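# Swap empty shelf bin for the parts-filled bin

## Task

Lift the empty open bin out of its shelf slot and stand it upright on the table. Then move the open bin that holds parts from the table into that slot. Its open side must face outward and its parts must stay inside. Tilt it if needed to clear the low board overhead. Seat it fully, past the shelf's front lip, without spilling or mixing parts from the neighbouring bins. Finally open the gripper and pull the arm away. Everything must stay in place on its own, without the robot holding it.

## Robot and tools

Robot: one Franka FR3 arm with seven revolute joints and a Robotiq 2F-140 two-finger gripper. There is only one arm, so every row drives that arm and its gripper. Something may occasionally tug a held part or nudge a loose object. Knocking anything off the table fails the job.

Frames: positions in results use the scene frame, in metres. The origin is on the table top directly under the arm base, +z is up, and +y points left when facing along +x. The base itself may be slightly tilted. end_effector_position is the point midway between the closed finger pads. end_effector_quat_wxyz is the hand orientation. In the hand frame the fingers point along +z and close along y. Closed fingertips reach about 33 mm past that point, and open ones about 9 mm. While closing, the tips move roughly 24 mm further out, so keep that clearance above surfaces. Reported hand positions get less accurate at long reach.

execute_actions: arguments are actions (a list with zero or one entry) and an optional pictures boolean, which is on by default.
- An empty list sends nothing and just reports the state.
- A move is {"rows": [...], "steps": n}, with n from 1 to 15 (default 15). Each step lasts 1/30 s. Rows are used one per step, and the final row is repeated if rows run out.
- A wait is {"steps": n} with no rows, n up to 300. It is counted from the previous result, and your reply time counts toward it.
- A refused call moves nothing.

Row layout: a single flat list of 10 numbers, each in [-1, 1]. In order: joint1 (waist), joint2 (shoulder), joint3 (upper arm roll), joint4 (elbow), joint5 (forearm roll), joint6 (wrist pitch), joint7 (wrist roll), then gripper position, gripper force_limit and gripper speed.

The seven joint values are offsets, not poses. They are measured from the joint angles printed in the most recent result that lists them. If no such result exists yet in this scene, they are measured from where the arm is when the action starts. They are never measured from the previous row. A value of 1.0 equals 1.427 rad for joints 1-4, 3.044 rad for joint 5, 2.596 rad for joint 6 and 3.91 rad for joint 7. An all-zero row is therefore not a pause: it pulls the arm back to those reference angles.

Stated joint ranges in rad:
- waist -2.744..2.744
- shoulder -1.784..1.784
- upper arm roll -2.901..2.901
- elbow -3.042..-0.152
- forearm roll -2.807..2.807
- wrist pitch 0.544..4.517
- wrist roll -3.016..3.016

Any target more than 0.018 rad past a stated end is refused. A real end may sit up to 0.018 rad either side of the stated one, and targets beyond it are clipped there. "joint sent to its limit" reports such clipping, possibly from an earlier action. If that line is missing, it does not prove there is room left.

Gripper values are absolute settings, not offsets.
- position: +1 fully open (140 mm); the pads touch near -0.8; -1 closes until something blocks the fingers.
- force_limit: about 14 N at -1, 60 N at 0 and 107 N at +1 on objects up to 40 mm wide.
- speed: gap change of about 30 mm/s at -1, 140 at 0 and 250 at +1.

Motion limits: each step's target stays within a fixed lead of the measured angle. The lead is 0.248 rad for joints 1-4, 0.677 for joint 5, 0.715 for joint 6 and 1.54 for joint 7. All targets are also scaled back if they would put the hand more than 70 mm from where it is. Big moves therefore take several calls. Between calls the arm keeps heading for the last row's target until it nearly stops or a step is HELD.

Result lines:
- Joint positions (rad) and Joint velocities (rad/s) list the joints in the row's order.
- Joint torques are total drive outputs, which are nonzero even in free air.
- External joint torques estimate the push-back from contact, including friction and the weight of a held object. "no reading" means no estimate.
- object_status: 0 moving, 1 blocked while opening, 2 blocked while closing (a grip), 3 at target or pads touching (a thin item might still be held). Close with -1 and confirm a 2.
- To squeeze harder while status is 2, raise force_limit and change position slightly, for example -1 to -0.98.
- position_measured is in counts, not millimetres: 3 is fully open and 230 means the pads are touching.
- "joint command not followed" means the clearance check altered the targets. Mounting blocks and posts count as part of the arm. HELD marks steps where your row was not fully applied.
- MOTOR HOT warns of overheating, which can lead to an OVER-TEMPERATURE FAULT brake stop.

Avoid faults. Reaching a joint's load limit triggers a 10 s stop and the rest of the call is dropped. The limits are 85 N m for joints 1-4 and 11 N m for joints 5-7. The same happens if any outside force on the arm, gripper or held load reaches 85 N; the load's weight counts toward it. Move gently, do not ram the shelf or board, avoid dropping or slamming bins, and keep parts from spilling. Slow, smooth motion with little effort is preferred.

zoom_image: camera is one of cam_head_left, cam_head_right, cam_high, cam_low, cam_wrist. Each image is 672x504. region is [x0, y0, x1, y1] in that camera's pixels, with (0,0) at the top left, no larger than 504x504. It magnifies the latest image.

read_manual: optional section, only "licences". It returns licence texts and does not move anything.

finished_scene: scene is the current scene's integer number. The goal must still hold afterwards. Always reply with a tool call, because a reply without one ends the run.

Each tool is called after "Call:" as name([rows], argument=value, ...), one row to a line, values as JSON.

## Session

Call:
execute_actions(actions=[])

Scene clock: 0.00 s of 8100.00 s.
end_effector_position=(+0.2663, +0.0265, +0.3679) position_measured=3 object_status=3 end_effector_quat_wxyz=(+0.102, +0.678, -0.728, -0.023)
Joint positions: [ 0.118 -0.751  0.089 -2.573 -0.024  1.637  0.221]
Joint velocities: [ 0.     0.     0.     0.001 -0.001  0.    -0.   ]
Joint torques (N m, as the joint torque sensors report them, + toward a larger angle): no reading
External joint torques (N m, as the arm's controller estimates them; a push from outside toward a larger angle lowers the number): no reading

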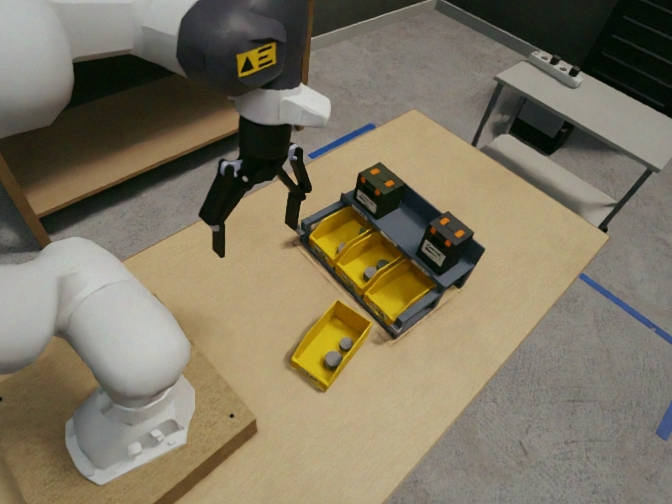

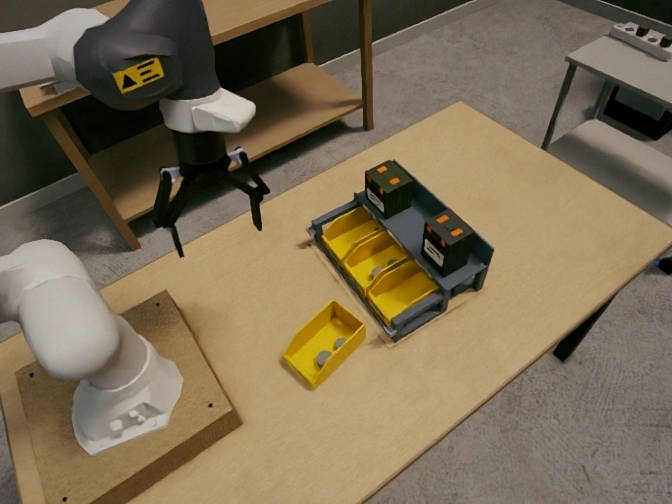

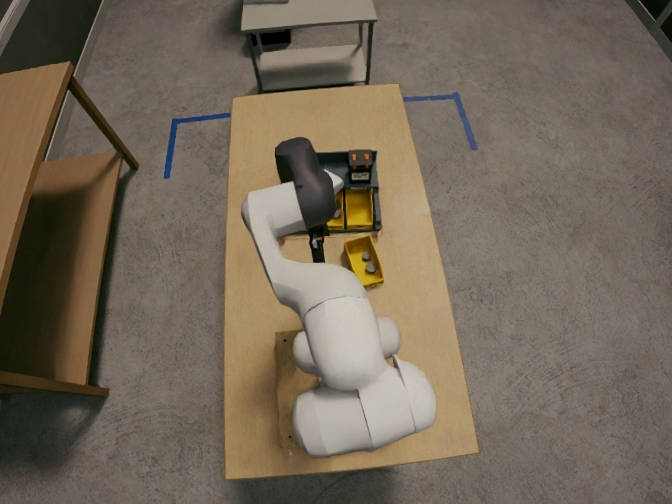

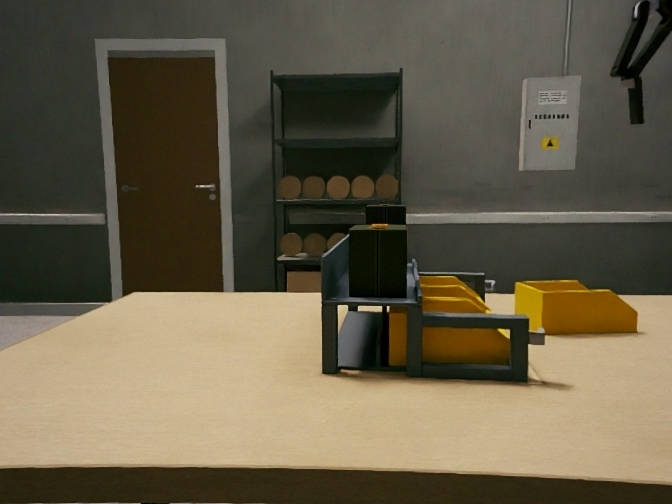

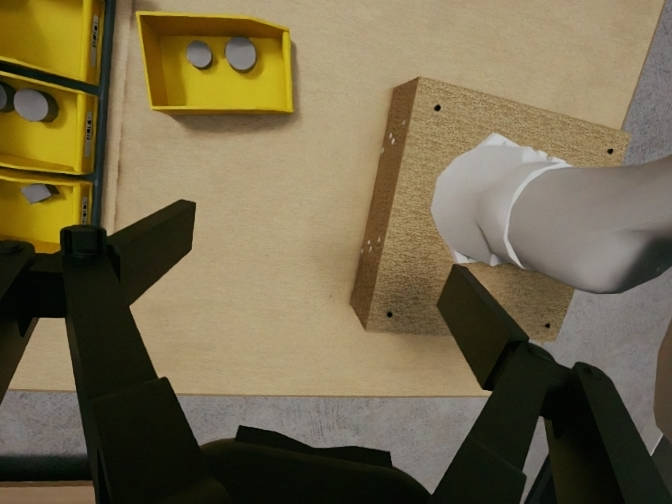

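Call:
execute_actions([
  {"rows":[[-0.224,0.708,-0.062,0.208,0.008,0.345,-0.092,-0.1,0,0]]},
], pictures=false)

Call:
execute_actions([
  {"steps":45},
])

Scene clock: 2.50 s of 8100.00 s.
end_effector_position=(+0.4661, -0.0575, +0.4031) position_measured=107 object_status=0 end_effector_quat_wxyz=(+0.055, -0.626, +0.775, -0.069)
Joint positions: [-0.105 -0.469  0.031 -2.359 -0.014  2.075  0.107]
Joint velocities: [-0.368  0.843 -0.115  0.36   0.025  0.989 -0.281]
Joint torques (N m, as the joint torque sensors report them, + toward a larger angle): [ -0.2  -13.94  -1.51  22.22   1.22   2.55  -0.49]
External joint torques (N m, as the arm's controller estimates them; a push from outside toward a larger angle lowers the number): [-1.39  3.05 -1.68  1.79  0.56  0.8  -0.49]
Steps of this call (steps 1 to 60: nothing new was sent; steps 61 to 75: all 15 steps of this action). Readings (joint positions | what the end effector reports):
61: [0.108 -0.742 0.089 -2.563 -0.023 1.657 0.214] | position_measured=3 object_status=0
62: [0.092 -0.724 0.084 -2.545 -0.022 1.685 0.207] | position_measured=9 object_status=0
64: [0.058 -0.691 0.074 -2.511 -0.021 1.740 0.192] | position_measured=24 object_status=0
68: [-0.007 -0.624 0.057 -2.450 -0.019 1.855 0.164] | position_measured=54 object_status=0
75: the state above

Scene clock: 4.00 s of 8100.00 s.
end_effector_position=(+0.5180, -0.1225, +0.1169) position_measured=141 object_status=3 end_effector_quat_wxyz=(-0.004, -0.671, +0.742, +0.009)
Joint positions: [-0.2    0.261  0.002 -2.278 -0.003  2.53  -0.13 ]
Joint velocities: [ 0.002 -0.    -0.001  0.     0.001  0.001 -0.012]
Joint torques (N m, as the joint torque sensors report them, + toward a larger angle): [ -0.4  -35.67  -0.29  22.19   1.09   3.09  -0.34]
External joint torques (N m, as the arm's controller estimates them; a push from outside toward a larger angle lowers the number): [-0.65  0.27 -0.76  3.01  0.65  0.63 -0.35]
Steps of this call (steps 1 to 45: the robot went on to your last target). Readings (joint positions | what the end effector reports):
1: [-0.117 -0.439 0.027 -2.347 -0.013 2.110 0.097] | position_measured=115 object_status=0
2: [-0.129 -0.406 0.024 -2.335 -0.012 2.145 0.086] | position_measured=123 object_status=0
4: [-0.152 -0.330 0.017 -2.313 -0.010 2.217 0.063] | position_measured=138 object_status=0
8: [-0.182 -0.144 0.007 -2.285 -0.007 2.341 0.016] | position_measured=141 object_status=0
45: the state above

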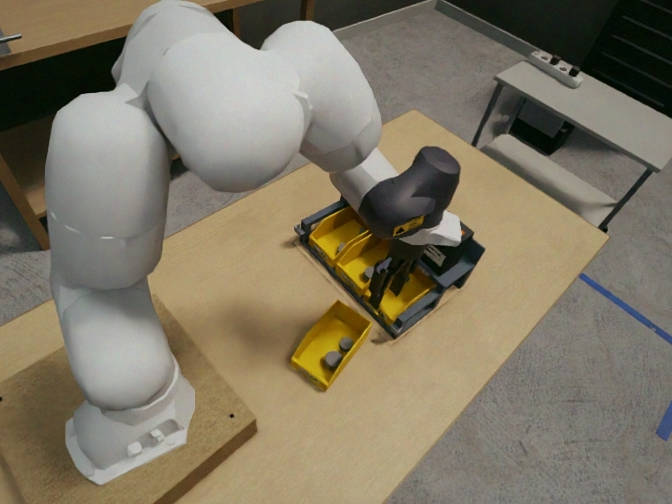

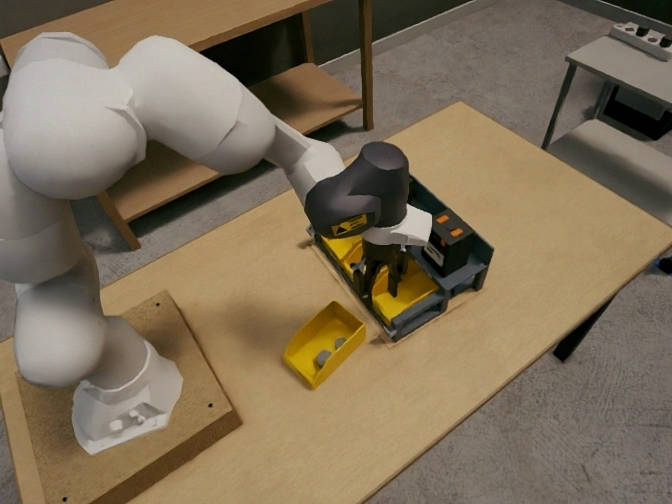

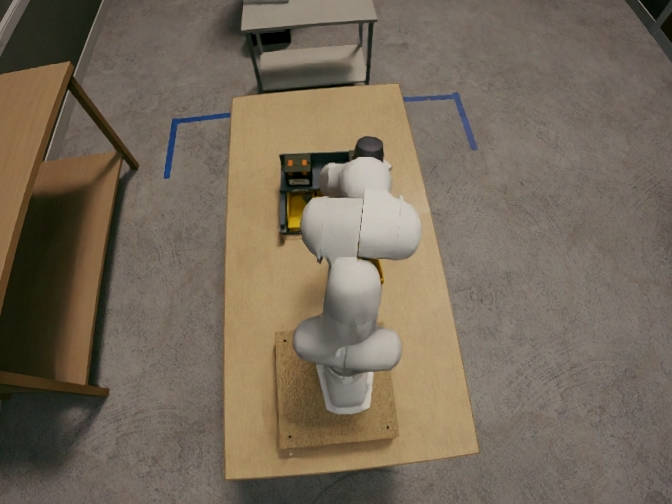

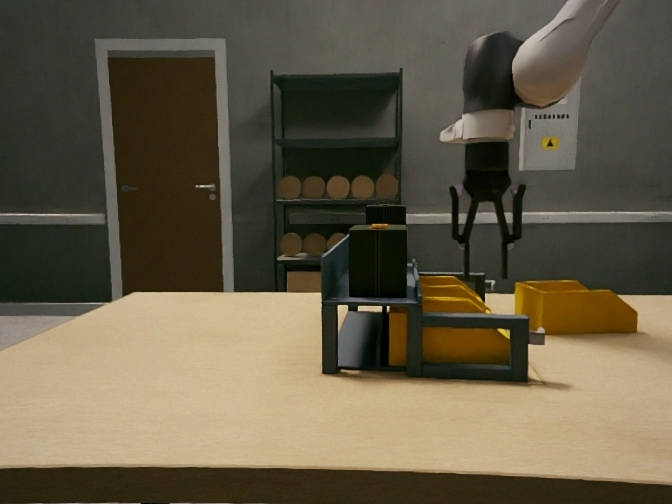

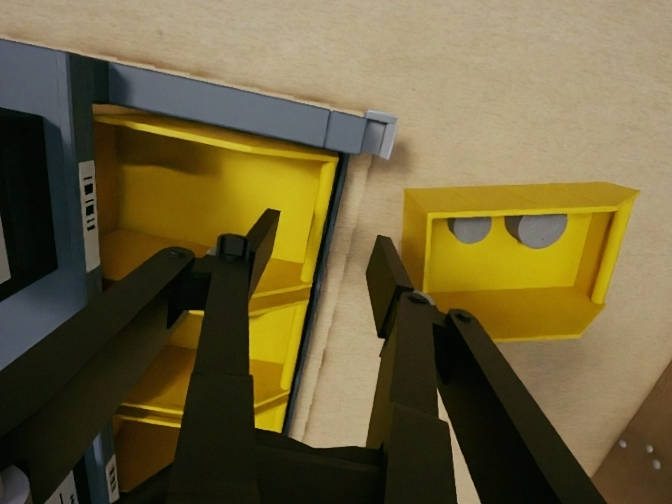

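Call:
execute_actions([
  {"rows":[[0.011,0.075,0,0.017,0,0.035,0.002,-0.2,0,0]]},
], pictures=false)

Call:
execute_actions([
  {"steps":12},
])

Call:
zoom_image(camera="cam_head_left", region=[290,210,450,350])

Scene clock: 6.97 s of 8100.00 s.
end_effector_position=(+0.5240, -0.1159, +0.0743) position_measured=154 object_status=3 end_effector_quat_wxyz=(+0.004, +0.676, -0.737, -0.010)
Joint positions: [-0.186  0.369  0.001 -2.256 -0.003  2.614 -0.129]
Joint velocities: [ 0.001  0.001 -0.     0.002  0.     0.031  0.005]
Joint torques (N m, as the joint torque sensors report them, + toward a larger angle): [  0.91 -37.33   0.04  20.22   0.33   2.81   0.32]
External joint torques (N m, as the arm's controller estimates them; a push from outside toward a larger angle lowers the number): [ 0.6   0.25 -0.57  2.52 -0.05  0.39  0.32]
Steps of this call (steps 1 to 15: the robot went on to your last target; steps 16 to 74: nothing new was sent; steps 75 to 89: all 15 steps of this action). Readings (joint positions | what the end effector reports):
75: [-0.198 0.274 0.001 -2.269 -0.003 2.544 -0.133] | position_measured=141 object_status=0
76: [-0.195 0.299 0.001 -2.260 -0.003 2.560 -0.132] | position_measured=147 object_status=0
78: [-0.189 0.340 0.001 -2.257 -0.003 2.579 -0.131] | position_measured=154 object_status=0
82: [-0.186 0.369 0.001 -2.258 -0.003 2.599 -0.130] | position_measured=154 object_status=0
89: the state above

Scene clock: 7.37 s of 8100.00 s.
end_effector_position=(+0.5255, -0.1162, +0.0747) position_measured=154 object_status=3 end_effector_quat_wxyz=(-0.003, -0.675, +0.737, +0.008)
Joint positions: [-0.186  0.369  0.001 -2.256 -0.003  2.618 -0.128]
Joint velocities: [ 0.001  0.001 -0.001 -0.     0.001  0.002  0.001]
Joint torques (N m, as the joint torque sensors report them, + toward a larger angle): [  1.54 -37.52   0.75  19.21   0.32   2.94   0.13]
External joint torques (N m, as the arm's controller estimates them; a push from outside toward a larger angle lowers the number): [ 1.26  0.25  0.17  1.43 -0.06  0.49  0.13]
Steps of this call (steps 1 to 12: the robot went on to your last target). Readings (joint positions | what the end effector reports):
1: [-0.186 0.369 0.001 -2.256 -0.003 2.615 -0.129] | position_measured=154 object_status=3
2: [-0.186 0.369 0.001 -2.256 -0.003 2.615 -0.129] | position_measured=154 object_status=3
4: [-0.186 0.369 0.001 -2.256 -0.003 2.616 -0.128] | position_measured=154 object_status=3
8: [-0.186 0.369 0.001 -2.256 -0.003 2.618 -0.128] | position_measured=154 object_status=3
12: the state above

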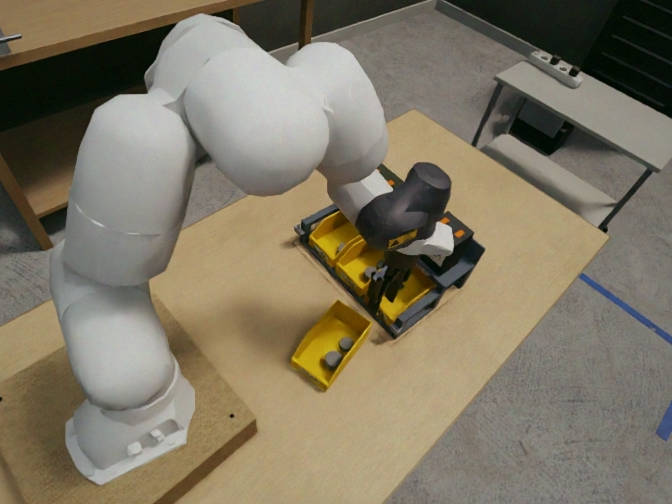

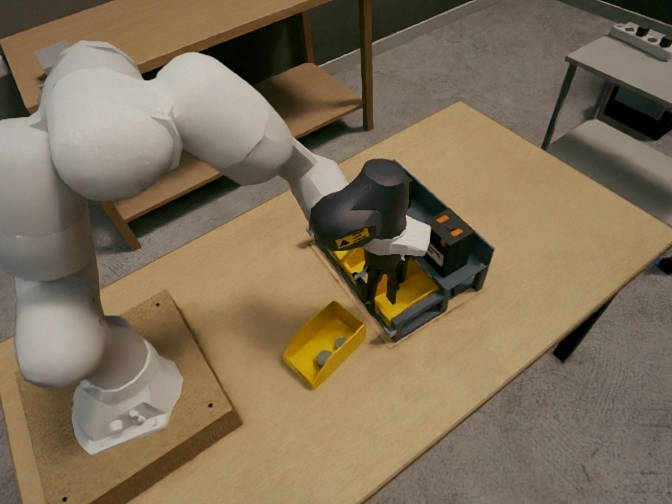

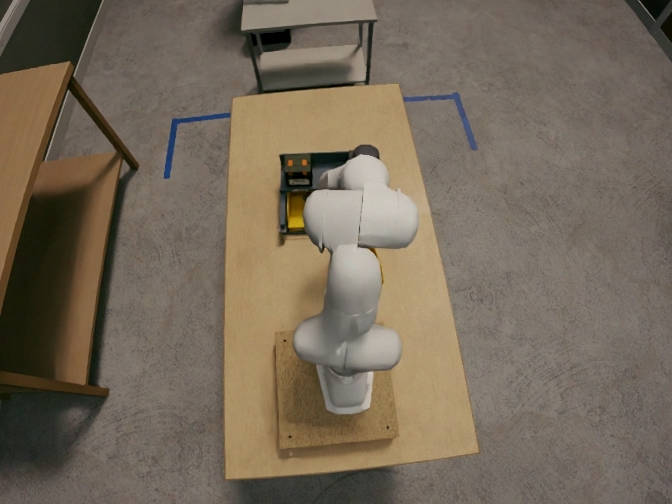

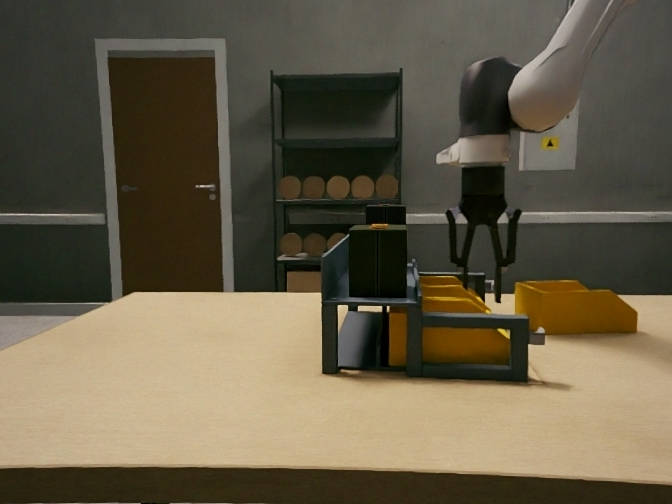

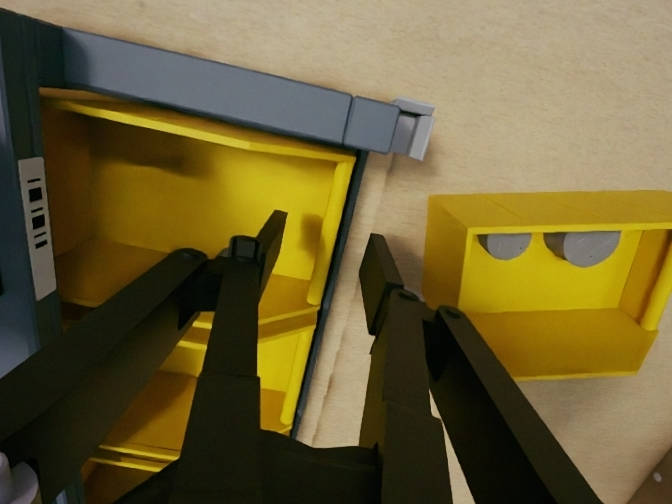

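Region (290, 210, 450, 350) of cam_head_left's 672x504 image, scaled by 3.150, with more detail than that image has; it fills the top 441 rows of this view, and the rest is white.

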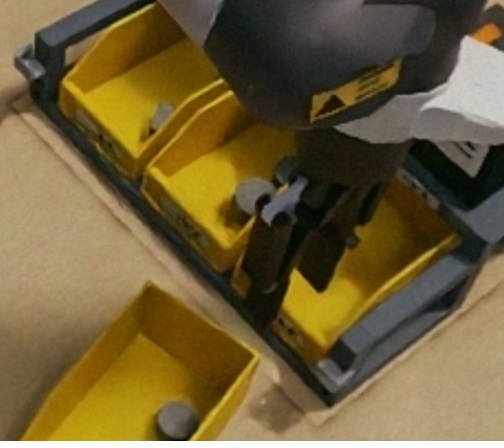

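Call:
execute_actions([
  {"rows":[[0,0.03,0,0,0,0.017,0,-0.2,0,0]]},
], pictures=false)

Call:
execute_actions([
  {"rows":[[0,0,0,0,0,0.001,0,-1,0.5,-0.2]]},
], pictures=false)

Call:
execute_actions([
  {"steps":8},
])

Scene clock: 10.47 s of 8100.00 s.
end_effector_position=(+0.5229, -0.1155, +0.0555) position_measured=154 object_status=3 end_effector_quat_wxyz=(-0.004, -0.675, +0.737, +0.010)
Joint positions: [-0.186  0.411  0.001 -2.256 -0.003  2.658 -0.128]
Joint velocities: [-0.    -0.001 -0.001  0.    -0.002  0.014 -0.001]
Joint torques (N m, as the joint torque sensors report them, + toward a larger angle): [ -0.11 -36.31  -0.1   18.25   0.38   2.78  -0.07]
External joint torques (N m, as the arm's controller estimates them; a push from outside toward a larger angle lowers the number): [-0.26  2.06 -0.61  1.1   0.02  0.33 -0.07]
Steps of this call (steps 1 to 15: the robot went on to your last target; steps 16 to 78: nothing new was sent; steps 79 to 93: all 15 steps of this action). Readings (joint positions | what the end effector reports):
79: [-0.186 0.373 0.001 -2.254 -0.003 2.626 -0.128] | position_measured=154 object_status=3
80: [-0.186 0.382 0.001 -2.253 -0.003 2.633 -0.128] | position_measured=154 object_status=3
82: [-0.186 0.399 0.001 -2.254 -0.003 2.641 -0.128] | position_measured=154 object_status=3
86: [-0.186 0.411 0.001 -2.256 -0.003 2.650 -0.128] | position_measured=154 object_status=3
93: the state above

Scene clock: 10.97 s of 8100.00 s.
end_effector_position=(+0.5233, -0.1155, +0.0557) position_measured=222 object_status=0 end_effector_quat_wxyz=(-0.003, -0.675, +0.737, +0.009)
Joint positions: [-0.186  0.41   0.001 -2.256 -0.003  2.659 -0.128]
Joint velocities: [-0.    -0.    -0.     0.    -0.002  0.    -0.   ]
Joint torques (N m, as the joint torque sensors report them, + toward a larger angle): [  0.33 -36.46   0.34  18.56   0.45   2.89  -0.06]
External joint torques (N m, as the arm's controller estimates them; a push from outside toward a larger angle lowers the number): [ 0.12  1.93 -0.21  1.34  0.1   0.43 -0.06]
Steps of this call (steps 1 to 15: all 15 steps of this action). Readings (joint positions | what the end effector reports):
1: [-0.186 0.411 0.001 -2.256 -0.003 2.658 -0.128] | position_measured=154 object_status=0
2: [-0.186 0.411 0.001 -2.256 -0.003 2.658 -0.128] | position_measured=159 object_status=0
4: [-0.186 0.411 0.001 -2.256 -0.003 2.658 -0.128] | position_measured=172 object_status=0
8: [-0.186 0.411 0.001 -2.256 -0.003 2.658 -0.128] | position_measured=197 object_status=0
15: the state above

Scene clock: 11.23 s of 8100.00 s.
end_effector_position=(+0.5233, -0.1155, +0.0557) position_measured=222 object_status=2 end_effector_quat_wxyz=(-0.003, -0.675, +0.737, +0.009)
Joint positions: [-0.186  0.41   0.001 -2.256 -0.003  2.659 -0.128]
Joint velocities: [-0.    -0.001 -0.001 -0.001  0.    -0.    -0.001]
Joint torques (N m, as the joint torque sensors report them, + toward a larger angle): [  0.32 -36.65   0.05  17.57   0.33   2.83  -0.03]
External joint torques (N m, as the arm's controller estimates them; a push from outside toward a larger angle lowers the number): [ 0.11  1.75 -0.51  0.41 -0.02  0.37 -0.03]
Steps of this call (steps 1 to 8: the robot went on to your last target). Readings (joint positions | what the end effector reports):
1: [-0.186 0.410 0.001 -2.256 -0.003 2.659 -0.128] | position_measured=222 object_status=0
2: [-0.186 0.410 0.001 -2.256 -0.003 2.659 -0.128] | position_measured=222 object_status=2
4: [-0.186 0.410 0.001 -2.256 -0.003 2.659 -0.128] | position_measured=222 object_status=2
8: the state above

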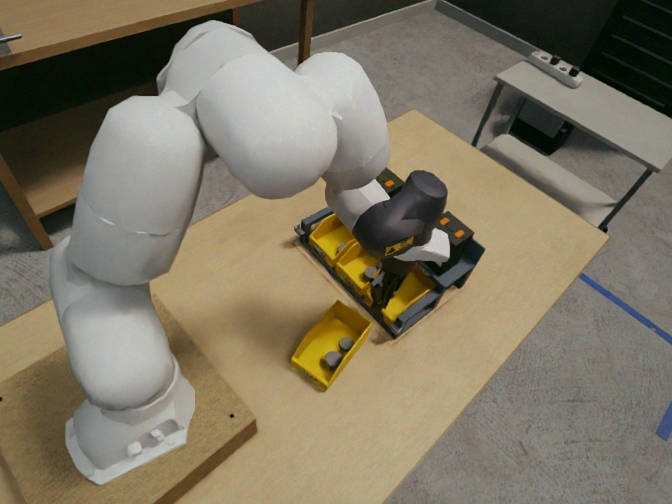

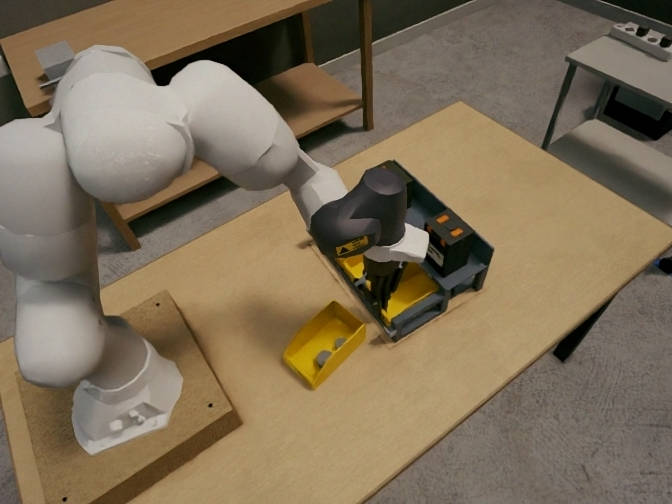

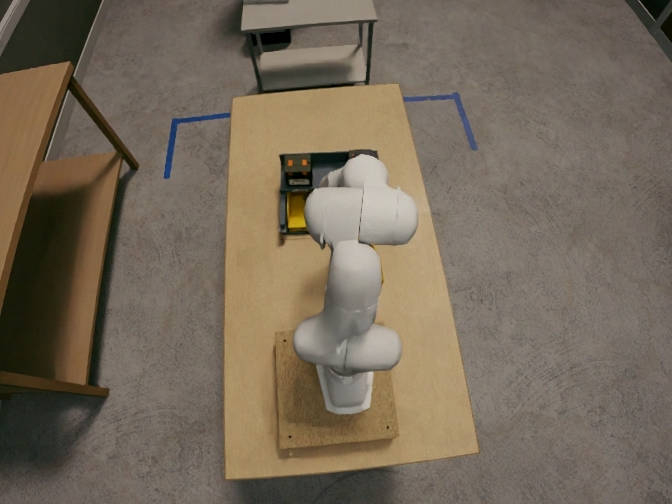

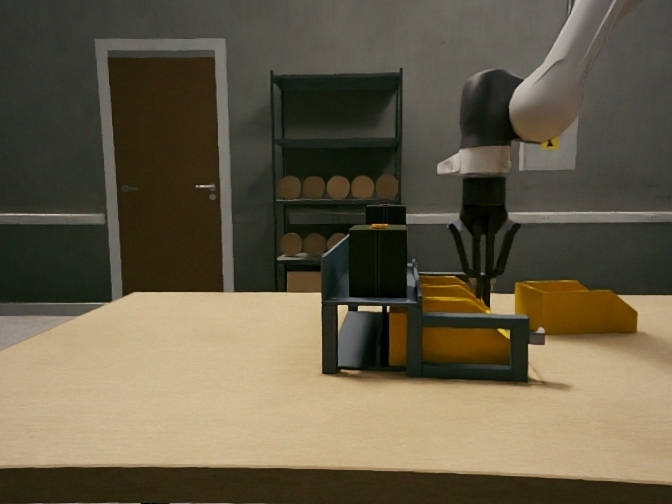

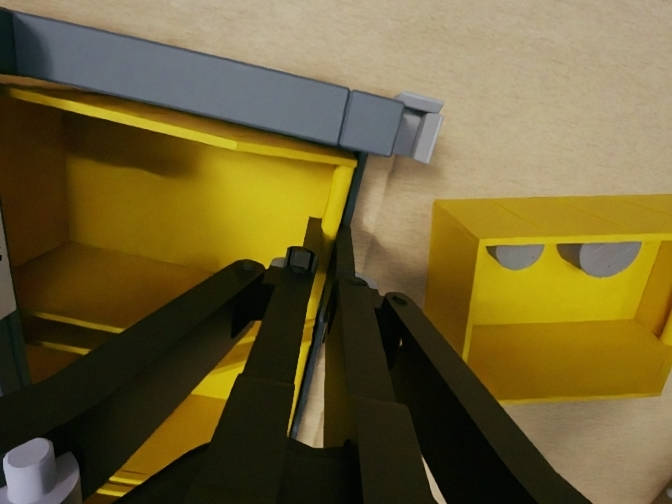

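Call:
execute_actions([
  {"rows":[[0,0.004,0,0.024,0,-0.025,0,-1,0.5,-0.2],[0,0.004,0,0.024,0,-0.025,0,-1,0.5,-0.2],[0,0.004,0,0.024,0,-0.025,0,-1,0.5,-0.2],[0,0.008,0,0.048,0,-0.05,0,-1,0.5,-0.2],[0,0.008,0,0.048,0,-0.05,0,-1,0.5,-0.2],[0,0.008,0,0.048,0,-0.05,0,-1,0.5,-0.2],[0,0.013,0,0.072,0,-0.075,0,-1,0.5,-0.2],[0,0.013,0,0.072,0,-0.075,0,-1,0.5,-0.2],[0,0.013,0,0.072,0,-0.075,0,-1,0.5,-0.2],[0,0.017,0,0.096,0,-0.1,0,-1,0.5,-0.2],[0,0.017,0,0.096,0,-0.1,0,-1,0.5,-0.2],[0,0.017,0,0.096,0,-0.1,0,-1,0.5,-0.2],[0,0.021,0,0.12,0,-0.105,0,-1,0.5,-0.2]]},
], pictures=false)

Call:
execute_actions([
  {"steps":12},
], pictures=false)

Call:
execute_actions([
  {"rows":[[-0.003,-0.023,0,-0.034,0,0.008,-0.001,-1,0.5,-0.2],[-0.003,-0.023,0,-0.034,0,0.008,-0.001,-1,0.5,-0.2],[-0.003,-0.023,0,-0.034,0,0.008,-0.001,-1,0.5,-0.2],[-0.005,-0.046,0,-0.068,0,0.015,-0.002,-1,0.5,-0.2],[-0.005,-0.046,0,-0.068,0,0.015,-0.002,-1,0.5,-0.2],[-0.005,-0.046,0,-0.068,0,0.015,-0.002,-1,0.5,-0.2],[-0.008,-0.069,0,-0.102,0,0.021,-0.004,-1,0.5,-0.2],[-0.008,-0.069,0,-0.102,0,0.021,-0.004,-1,0.5,-0.2],[-0.008,-0.069,0,-0.102,0,0.021,-0.004,-1,0.5,-0.2],[-0.011,-0.092,0,-0.136,0,0.025,-0.005,-1,0.5,-0.2]]},
], pictures=false)

Call:
execute_actions([
  {"steps":10},
])

Call:
zoom_image(camera="cam_head_right", region=[290,210,490,390])

Scene clock: 16.87 s of 8100.00 s.
end_effector_position=(+0.5353, -0.1185, +0.0773) position_measured=222 object_status=2 end_effector_quat_wxyz=(-0.031, -0.674, +0.736, +0.048)
Joint positions: [-0.186  0.437  0.001 -2.103 -0.003  2.436 -0.128]
Joint velocities: [ 0.001  0.007 -0.     0.223  0.001 -0.279 -0.001]
Joint torques (N m, as the joint torque sensors report them, + toward a larger angle): [  0.83 -38.31   0.09  19.78   0.54   1.92  -0.04]
External joint torques (N m, as the arm's controller estimates them; a push from outside toward a larger angle lowers the number): [ 0.46  1.73 -0.64  2.7   0.13 -0.02 -0.05]
Steps of this call (steps 1 to 15: the robot went on to your last target; steps 16 to 90: nothing new was sent; then 2.13 s passed at rest; steps 91 to 105: all 15 steps of this action). Readings (joint positions | what the end effector reports):
91: [-0.186 0.412 0.001 -2.249 -0.003 2.649 -0.128] | position_measured=222 object_status=2
92: [-0.186 0.414 0.001 -2.241 -0.003 2.639 -0.128] | position_measured=222 object_status=2
94: [-0.186 0.416 0.001 -2.224 -0.003 2.614 -0.128] | position_measured=222 object_status=2
98: [-0.186 0.424 0.001 -2.179 -0.003 2.549 -0.128] | position_measured=222 object_status=2
105: the state above

Scene clock: 17.27 s of 8100.00 s.
end_effector_position=(+0.5293, -0.1172, +0.0790) position_measured=222 object_status=2 end_effector_quat_wxyz=(-0.040, -0.674, +0.735, +0.061)
Joint positions: [-0.186  0.439  0.001 -2.088 -0.003  2.392 -0.128]
Joint velocities: [ 0.001  0.001 -0.     0.    -0.    -0.027  0.002]
Joint torques (N m, as the joint torque sensors report them, + toward a larger angle): [  0.23 -39.31   0.21  21.43   0.46   2.08  -0.03]
External joint torques (N m, as the arm's controller estimates them; a push from outside toward a larger angle lowers the number): [-0.03  1.76 -0.4   2.38  0.01 -0.06 -0.03]
Steps of this call (steps 1 to 12: the robot went on to your last target). Readings (joint positions | what the end effector reports):
1: [-0.186 0.437 0.001 -2.097 -0.003 2.428 -0.128] | position_measured=222 object_status=2
2: [-0.186 0.437 0.001 -2.093 -0.003 2.421 -0.128] | position_measured=222 object_status=2
4: [-0.186 0.437 0.001 -2.089 -0.003 2.410 -0.128] | position_measured=222 object_status=2
8: [-0.186 0.439 0.001 -2.088 -0.003 2.398 -0.128] | position_measured=222 object_status=2
12: the state above

Scene clock: 17.77 s of 8100.00 s.
end_effector_position=(+0.4753, -0.1122, +0.0853) position_measured=222 object_status=2 end_effector_quat_wxyz=(-0.043, -0.671, +0.737, +0.066)
Joint positions: [-0.2    0.315  0.002 -2.275 -0.003  2.444 -0.136]
Joint velocities: [-0.006 -0.05  -0.    -0.075  0.001  0.054 -0.019]
Joint torques (N m, as the joint torque sensors report them, + toward a larger angle): [  0.06 -35.87  -0.5   18.31   0.46   2.83  -0.31]
External joint torques (N m, as the arm's controller estimates them; a push from outside toward a larger angle lowers the number): [-0.2   0.19 -1.06 -0.2   0.03  0.66 -0.31]
Steps of this call (steps 1 to 15: all 15 steps of this action). Readings (joint positions | what the end effector reports):
1: [-0.186 0.433 0.001 -2.098 -0.003 2.396 -0.128] | position_measured=222 object_status=2
2: [-0.187 0.425 0.001 -2.111 -0.003 2.398 -0.128] | position_measured=222 object_status=2
4: [-0.188 0.410 0.001 -2.136 -0.003 2.406 -0.128] | position_measured=222 object_status=2
8: [-0.193 0.367 0.001 -2.200 -0.003 2.422 -0.130] | position_measured=222 object_status=2
15: the state above

Scene clock: 18.10 s of 8100.00 s.
end_effector_position=(+0.4757, -0.1124, +0.0855) position_measured=222 object_status=2 end_effector_quat_wxyz=(-0.041, -0.673, +0.736, +0.064)
Joint positions: [-0.2    0.312  0.002 -2.28  -0.003  2.452 -0.139]
Joint velocities: [-0.001  0.001 -0.001  0.    -0.001  0.008 -0.006]
Joint torques (N m, as the joint torque sensors report them, + toward a larger angle): [  0.16 -36.93   0.04  17.81   0.35   2.78  -0.37]
External joint torques (N m, as the arm's controller estimates them; a push from outside toward a larger angle lowers the number): [-0.08 -0.69 -0.47 -0.19 -0.05  0.67 -0.37]
Steps of this call (steps 1 to 10: the robot went on to your last target). Readings (joint positions | what the end effector reports):
1: [-0.200 0.314 0.002 -2.277 -0.003 2.445 -0.136] | position_measured=222 object_status=2
2: [-0.200 0.313 0.002 -2.278 -0.003 2.447 -0.137] | position_measured=222 object_status=2
4: [-0.200 0.312 0.002 -2.280 -0.003 2.449 -0.138] | position_measured=222 object_status=2
8: [-0.200 0.312 0.002 -2.280 -0.003 2.451 -0.139] | position_measured=222 object_status=2
10: the state above

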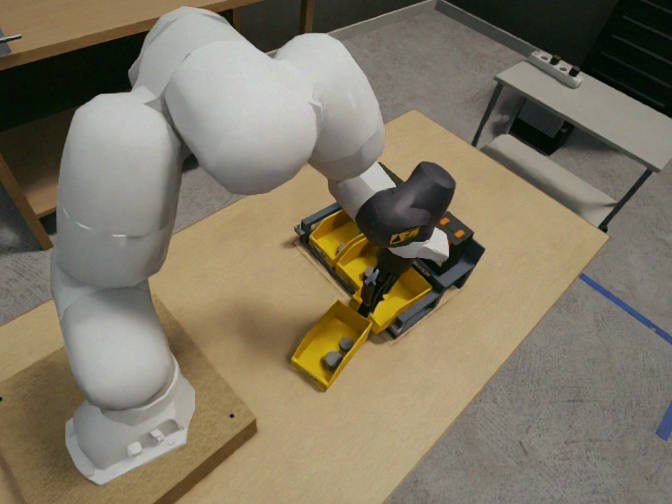

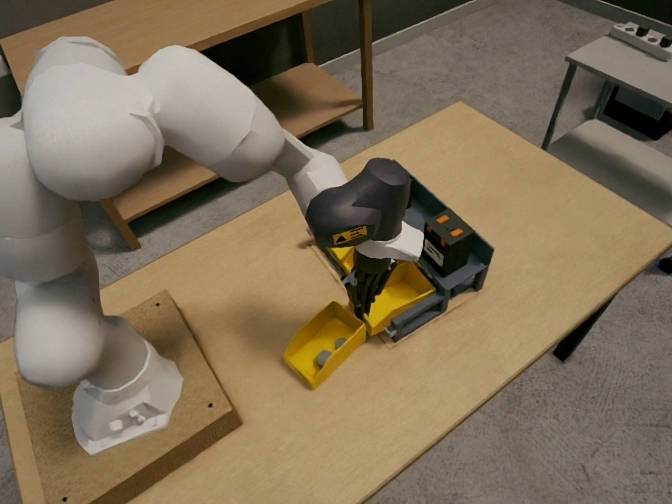

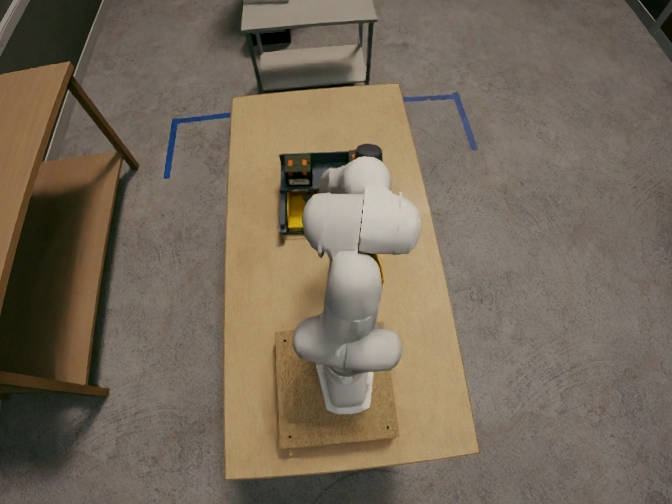

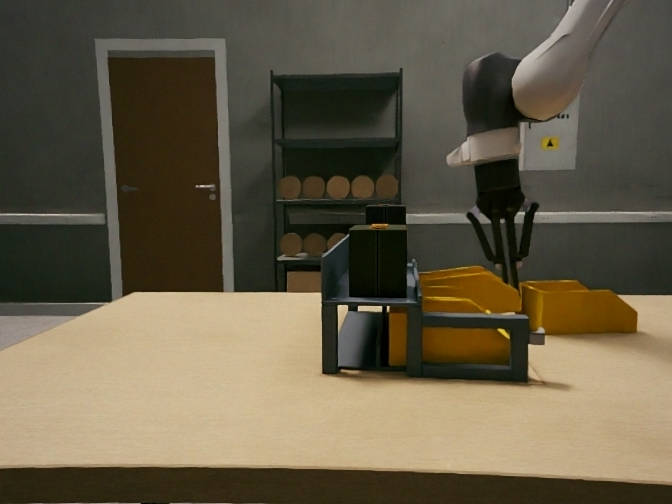

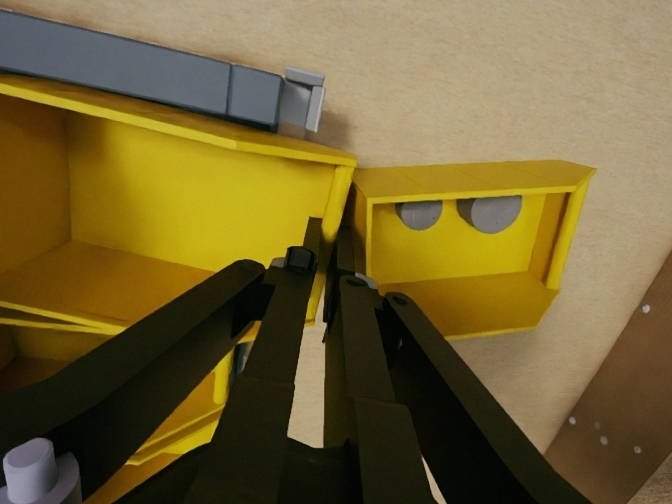

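Region (290, 210, 490, 390) of cam_head_right's 672x504 image, scaled by 2.520, with more detail than that image has; it fills the top 454 rows of this view, and the rest is white.

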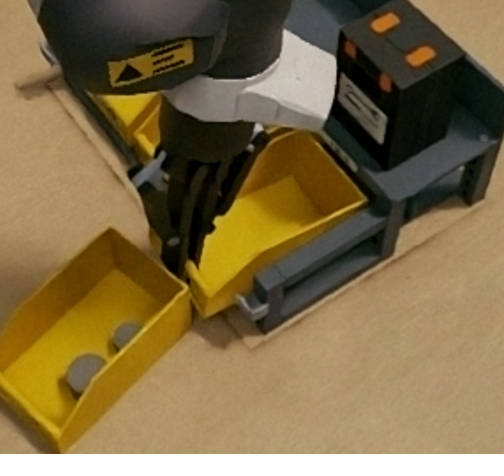

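Call:
execute_actions([
  {"rows":[[0,-0.02,0,0,0,-0.02,0,-1,0.5,-0.2],[0,-0.02,0,0,0,-0.02,0,-1,0.5,-0.2],[0,-0.02,0,0,0,-0.02,0,-1,0.5,-0.2],[0,-0.05,0,0,0,-0.04,0,-1,0.5,-0.2],[0,-0.05,0,0,0,-0.04,0,-1,0.5,-0.2],[0,-0.05,0,0,0,-0.04,0,-1,0.5,-0.2],[0,-0.08,0,0,0,-0.058,0,-1,0.5,-0.2],[0,-0.08,0,0,0,-0.058,0,-1,0.5,-0.2],[0,-0.08,0,0,0,-0.058,0,-1,0.5,-0.2],[0,-0.11,0,0,0,-0.075,0,-1,0.5,-0.2],[0,-0.11,0,0,0,-0.075,0,-1,0.5,-0.2],[0,-0.11,0,0,0,-0.075,0,-1,0.5,-0.2],[0,-0.15,0,0,0,-0.083,0,-1,0.5,-0.2]]},
], pictures=false)

Call:
execute_actions([
  {"steps":10},
])

Scene clock: 21.30 s of 8100.00 s.
end_effector_position=(+0.4739, -0.1127, +0.1685) position_measured=222 object_status=2 end_effector_quat_wxyz=(-0.038, -0.674, +0.736, +0.059)
Joint positions: [-0.2    0.125  0.002 -2.282 -0.003  2.279 -0.141]
Joint velocities: [ 0.    -0.434  0.001  0.044  0.    -0.228 -0.   ]
Joint torques (N m, as the joint torque sensors report them, + toward a larger angle): [  0.7  -26.42   0.09  20.27   0.54   1.48   0.13]
External joint torques (N m, as the arm's controller estimates them; a push from outside toward a larger angle lowers the number): [ 0.45 -0.49 -0.25  2.83  0.01 -0.23  0.13]
Steps of this call (steps 1 to 15: the robot went on to your last target; steps 16 to 81: nothing new was sent; steps 82 to 96: all 15 steps of this action). Readings (joint positions | what the end effector reports):
82: [-0.200 0.309 0.002 -2.281 -0.003 2.446 -0.141] | position_measured=222 object_status=2
83: [-0.200 0.303 0.002 -2.282 -0.003 2.437 -0.141] | position_measured=222 object_status=2
85: [-0.200 0.288 0.002 -2.283 -0.003 2.418 -0.141] | position_measured=222 object_status=2
89: [-0.200 0.233 0.002 -2.283 -0.003 2.365 -0.141] | position_measured=222 object_status=2
96: the state above

Scene clock: 21.63 s of 8100.00 s.
end_effector_position=(+0.4707, -0.1120, +0.1808) position_measured=222 object_status=2 end_effector_quat_wxyz=(-0.039, -0.673, +0.736, +0.061)
Joint positions: [-0.2    0.099  0.002 -2.279 -0.003  2.244 -0.141]
Joint velocities: [ 0.001 -0.     0.    -0.001 -0.    -0.039 -0.   ]
Joint torques (N m, as the joint torque sensors report them, + toward a larger angle): [  0.19 -31.28  -0.21  21.33   0.68   1.97  -0.01]
External joint torques (N m, as the arm's controller estimates them; a push from outside toward a larger angle lowers the number): [-0.02  1.23 -0.5   0.32  0.13 -0.19 -0.01]
Steps of this call (steps 1 to 10: the robot went on to your last target). Readings (joint positions | what the end effector reports):
1: [-0.200 0.113 0.002 -2.280 -0.003 2.272 -0.141] | position_measured=222 object_status=2
2: [-0.200 0.106 0.002 -2.279 -0.003 2.267 -0.141] | position_measured=222 object_status=2
4: [-0.200 0.099 0.002 -2.279 -0.003 2.258 -0.141] | position_measured=222 object_status=2
8: [-0.200 0.099 0.002 -2.279 -0.003 2.247 -0.141] | position_measured=222 object_status=2
10: the state above

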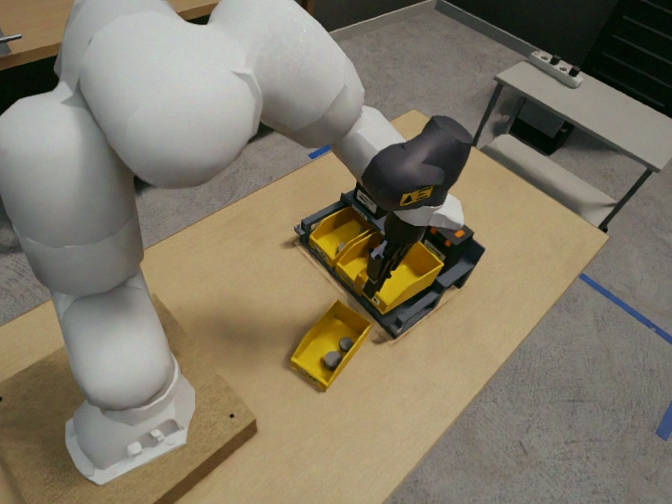

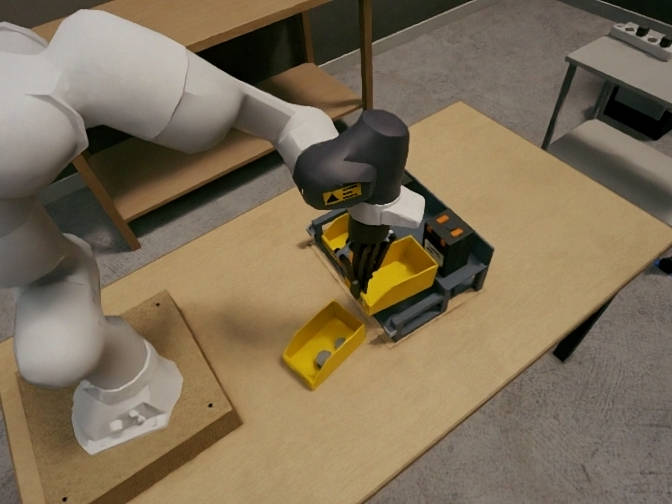

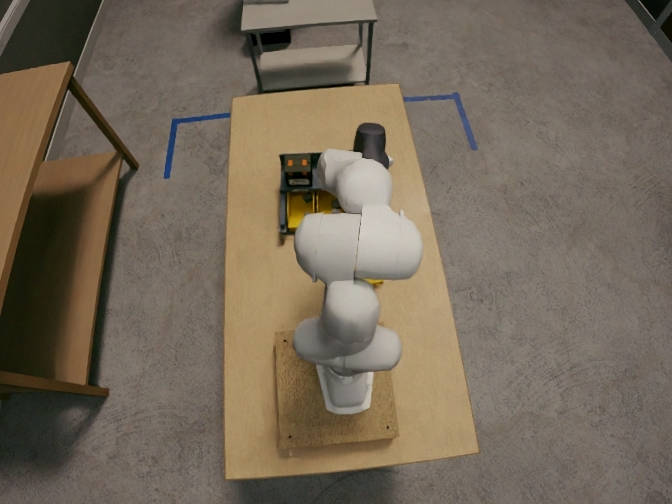

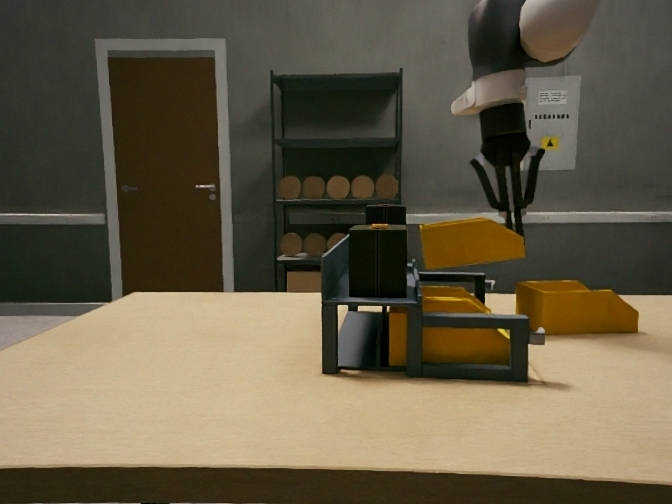

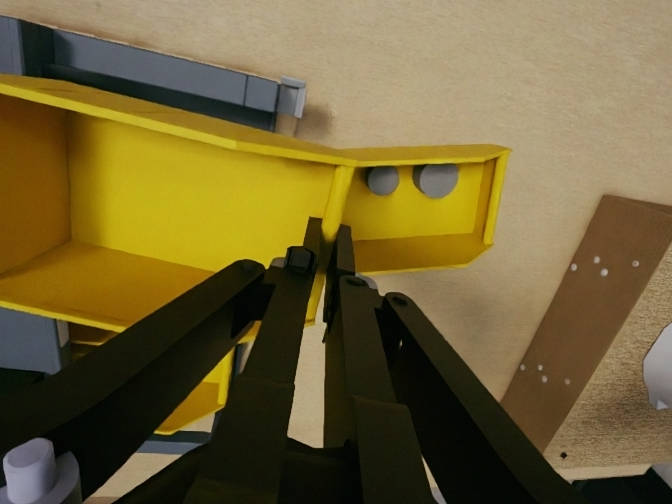

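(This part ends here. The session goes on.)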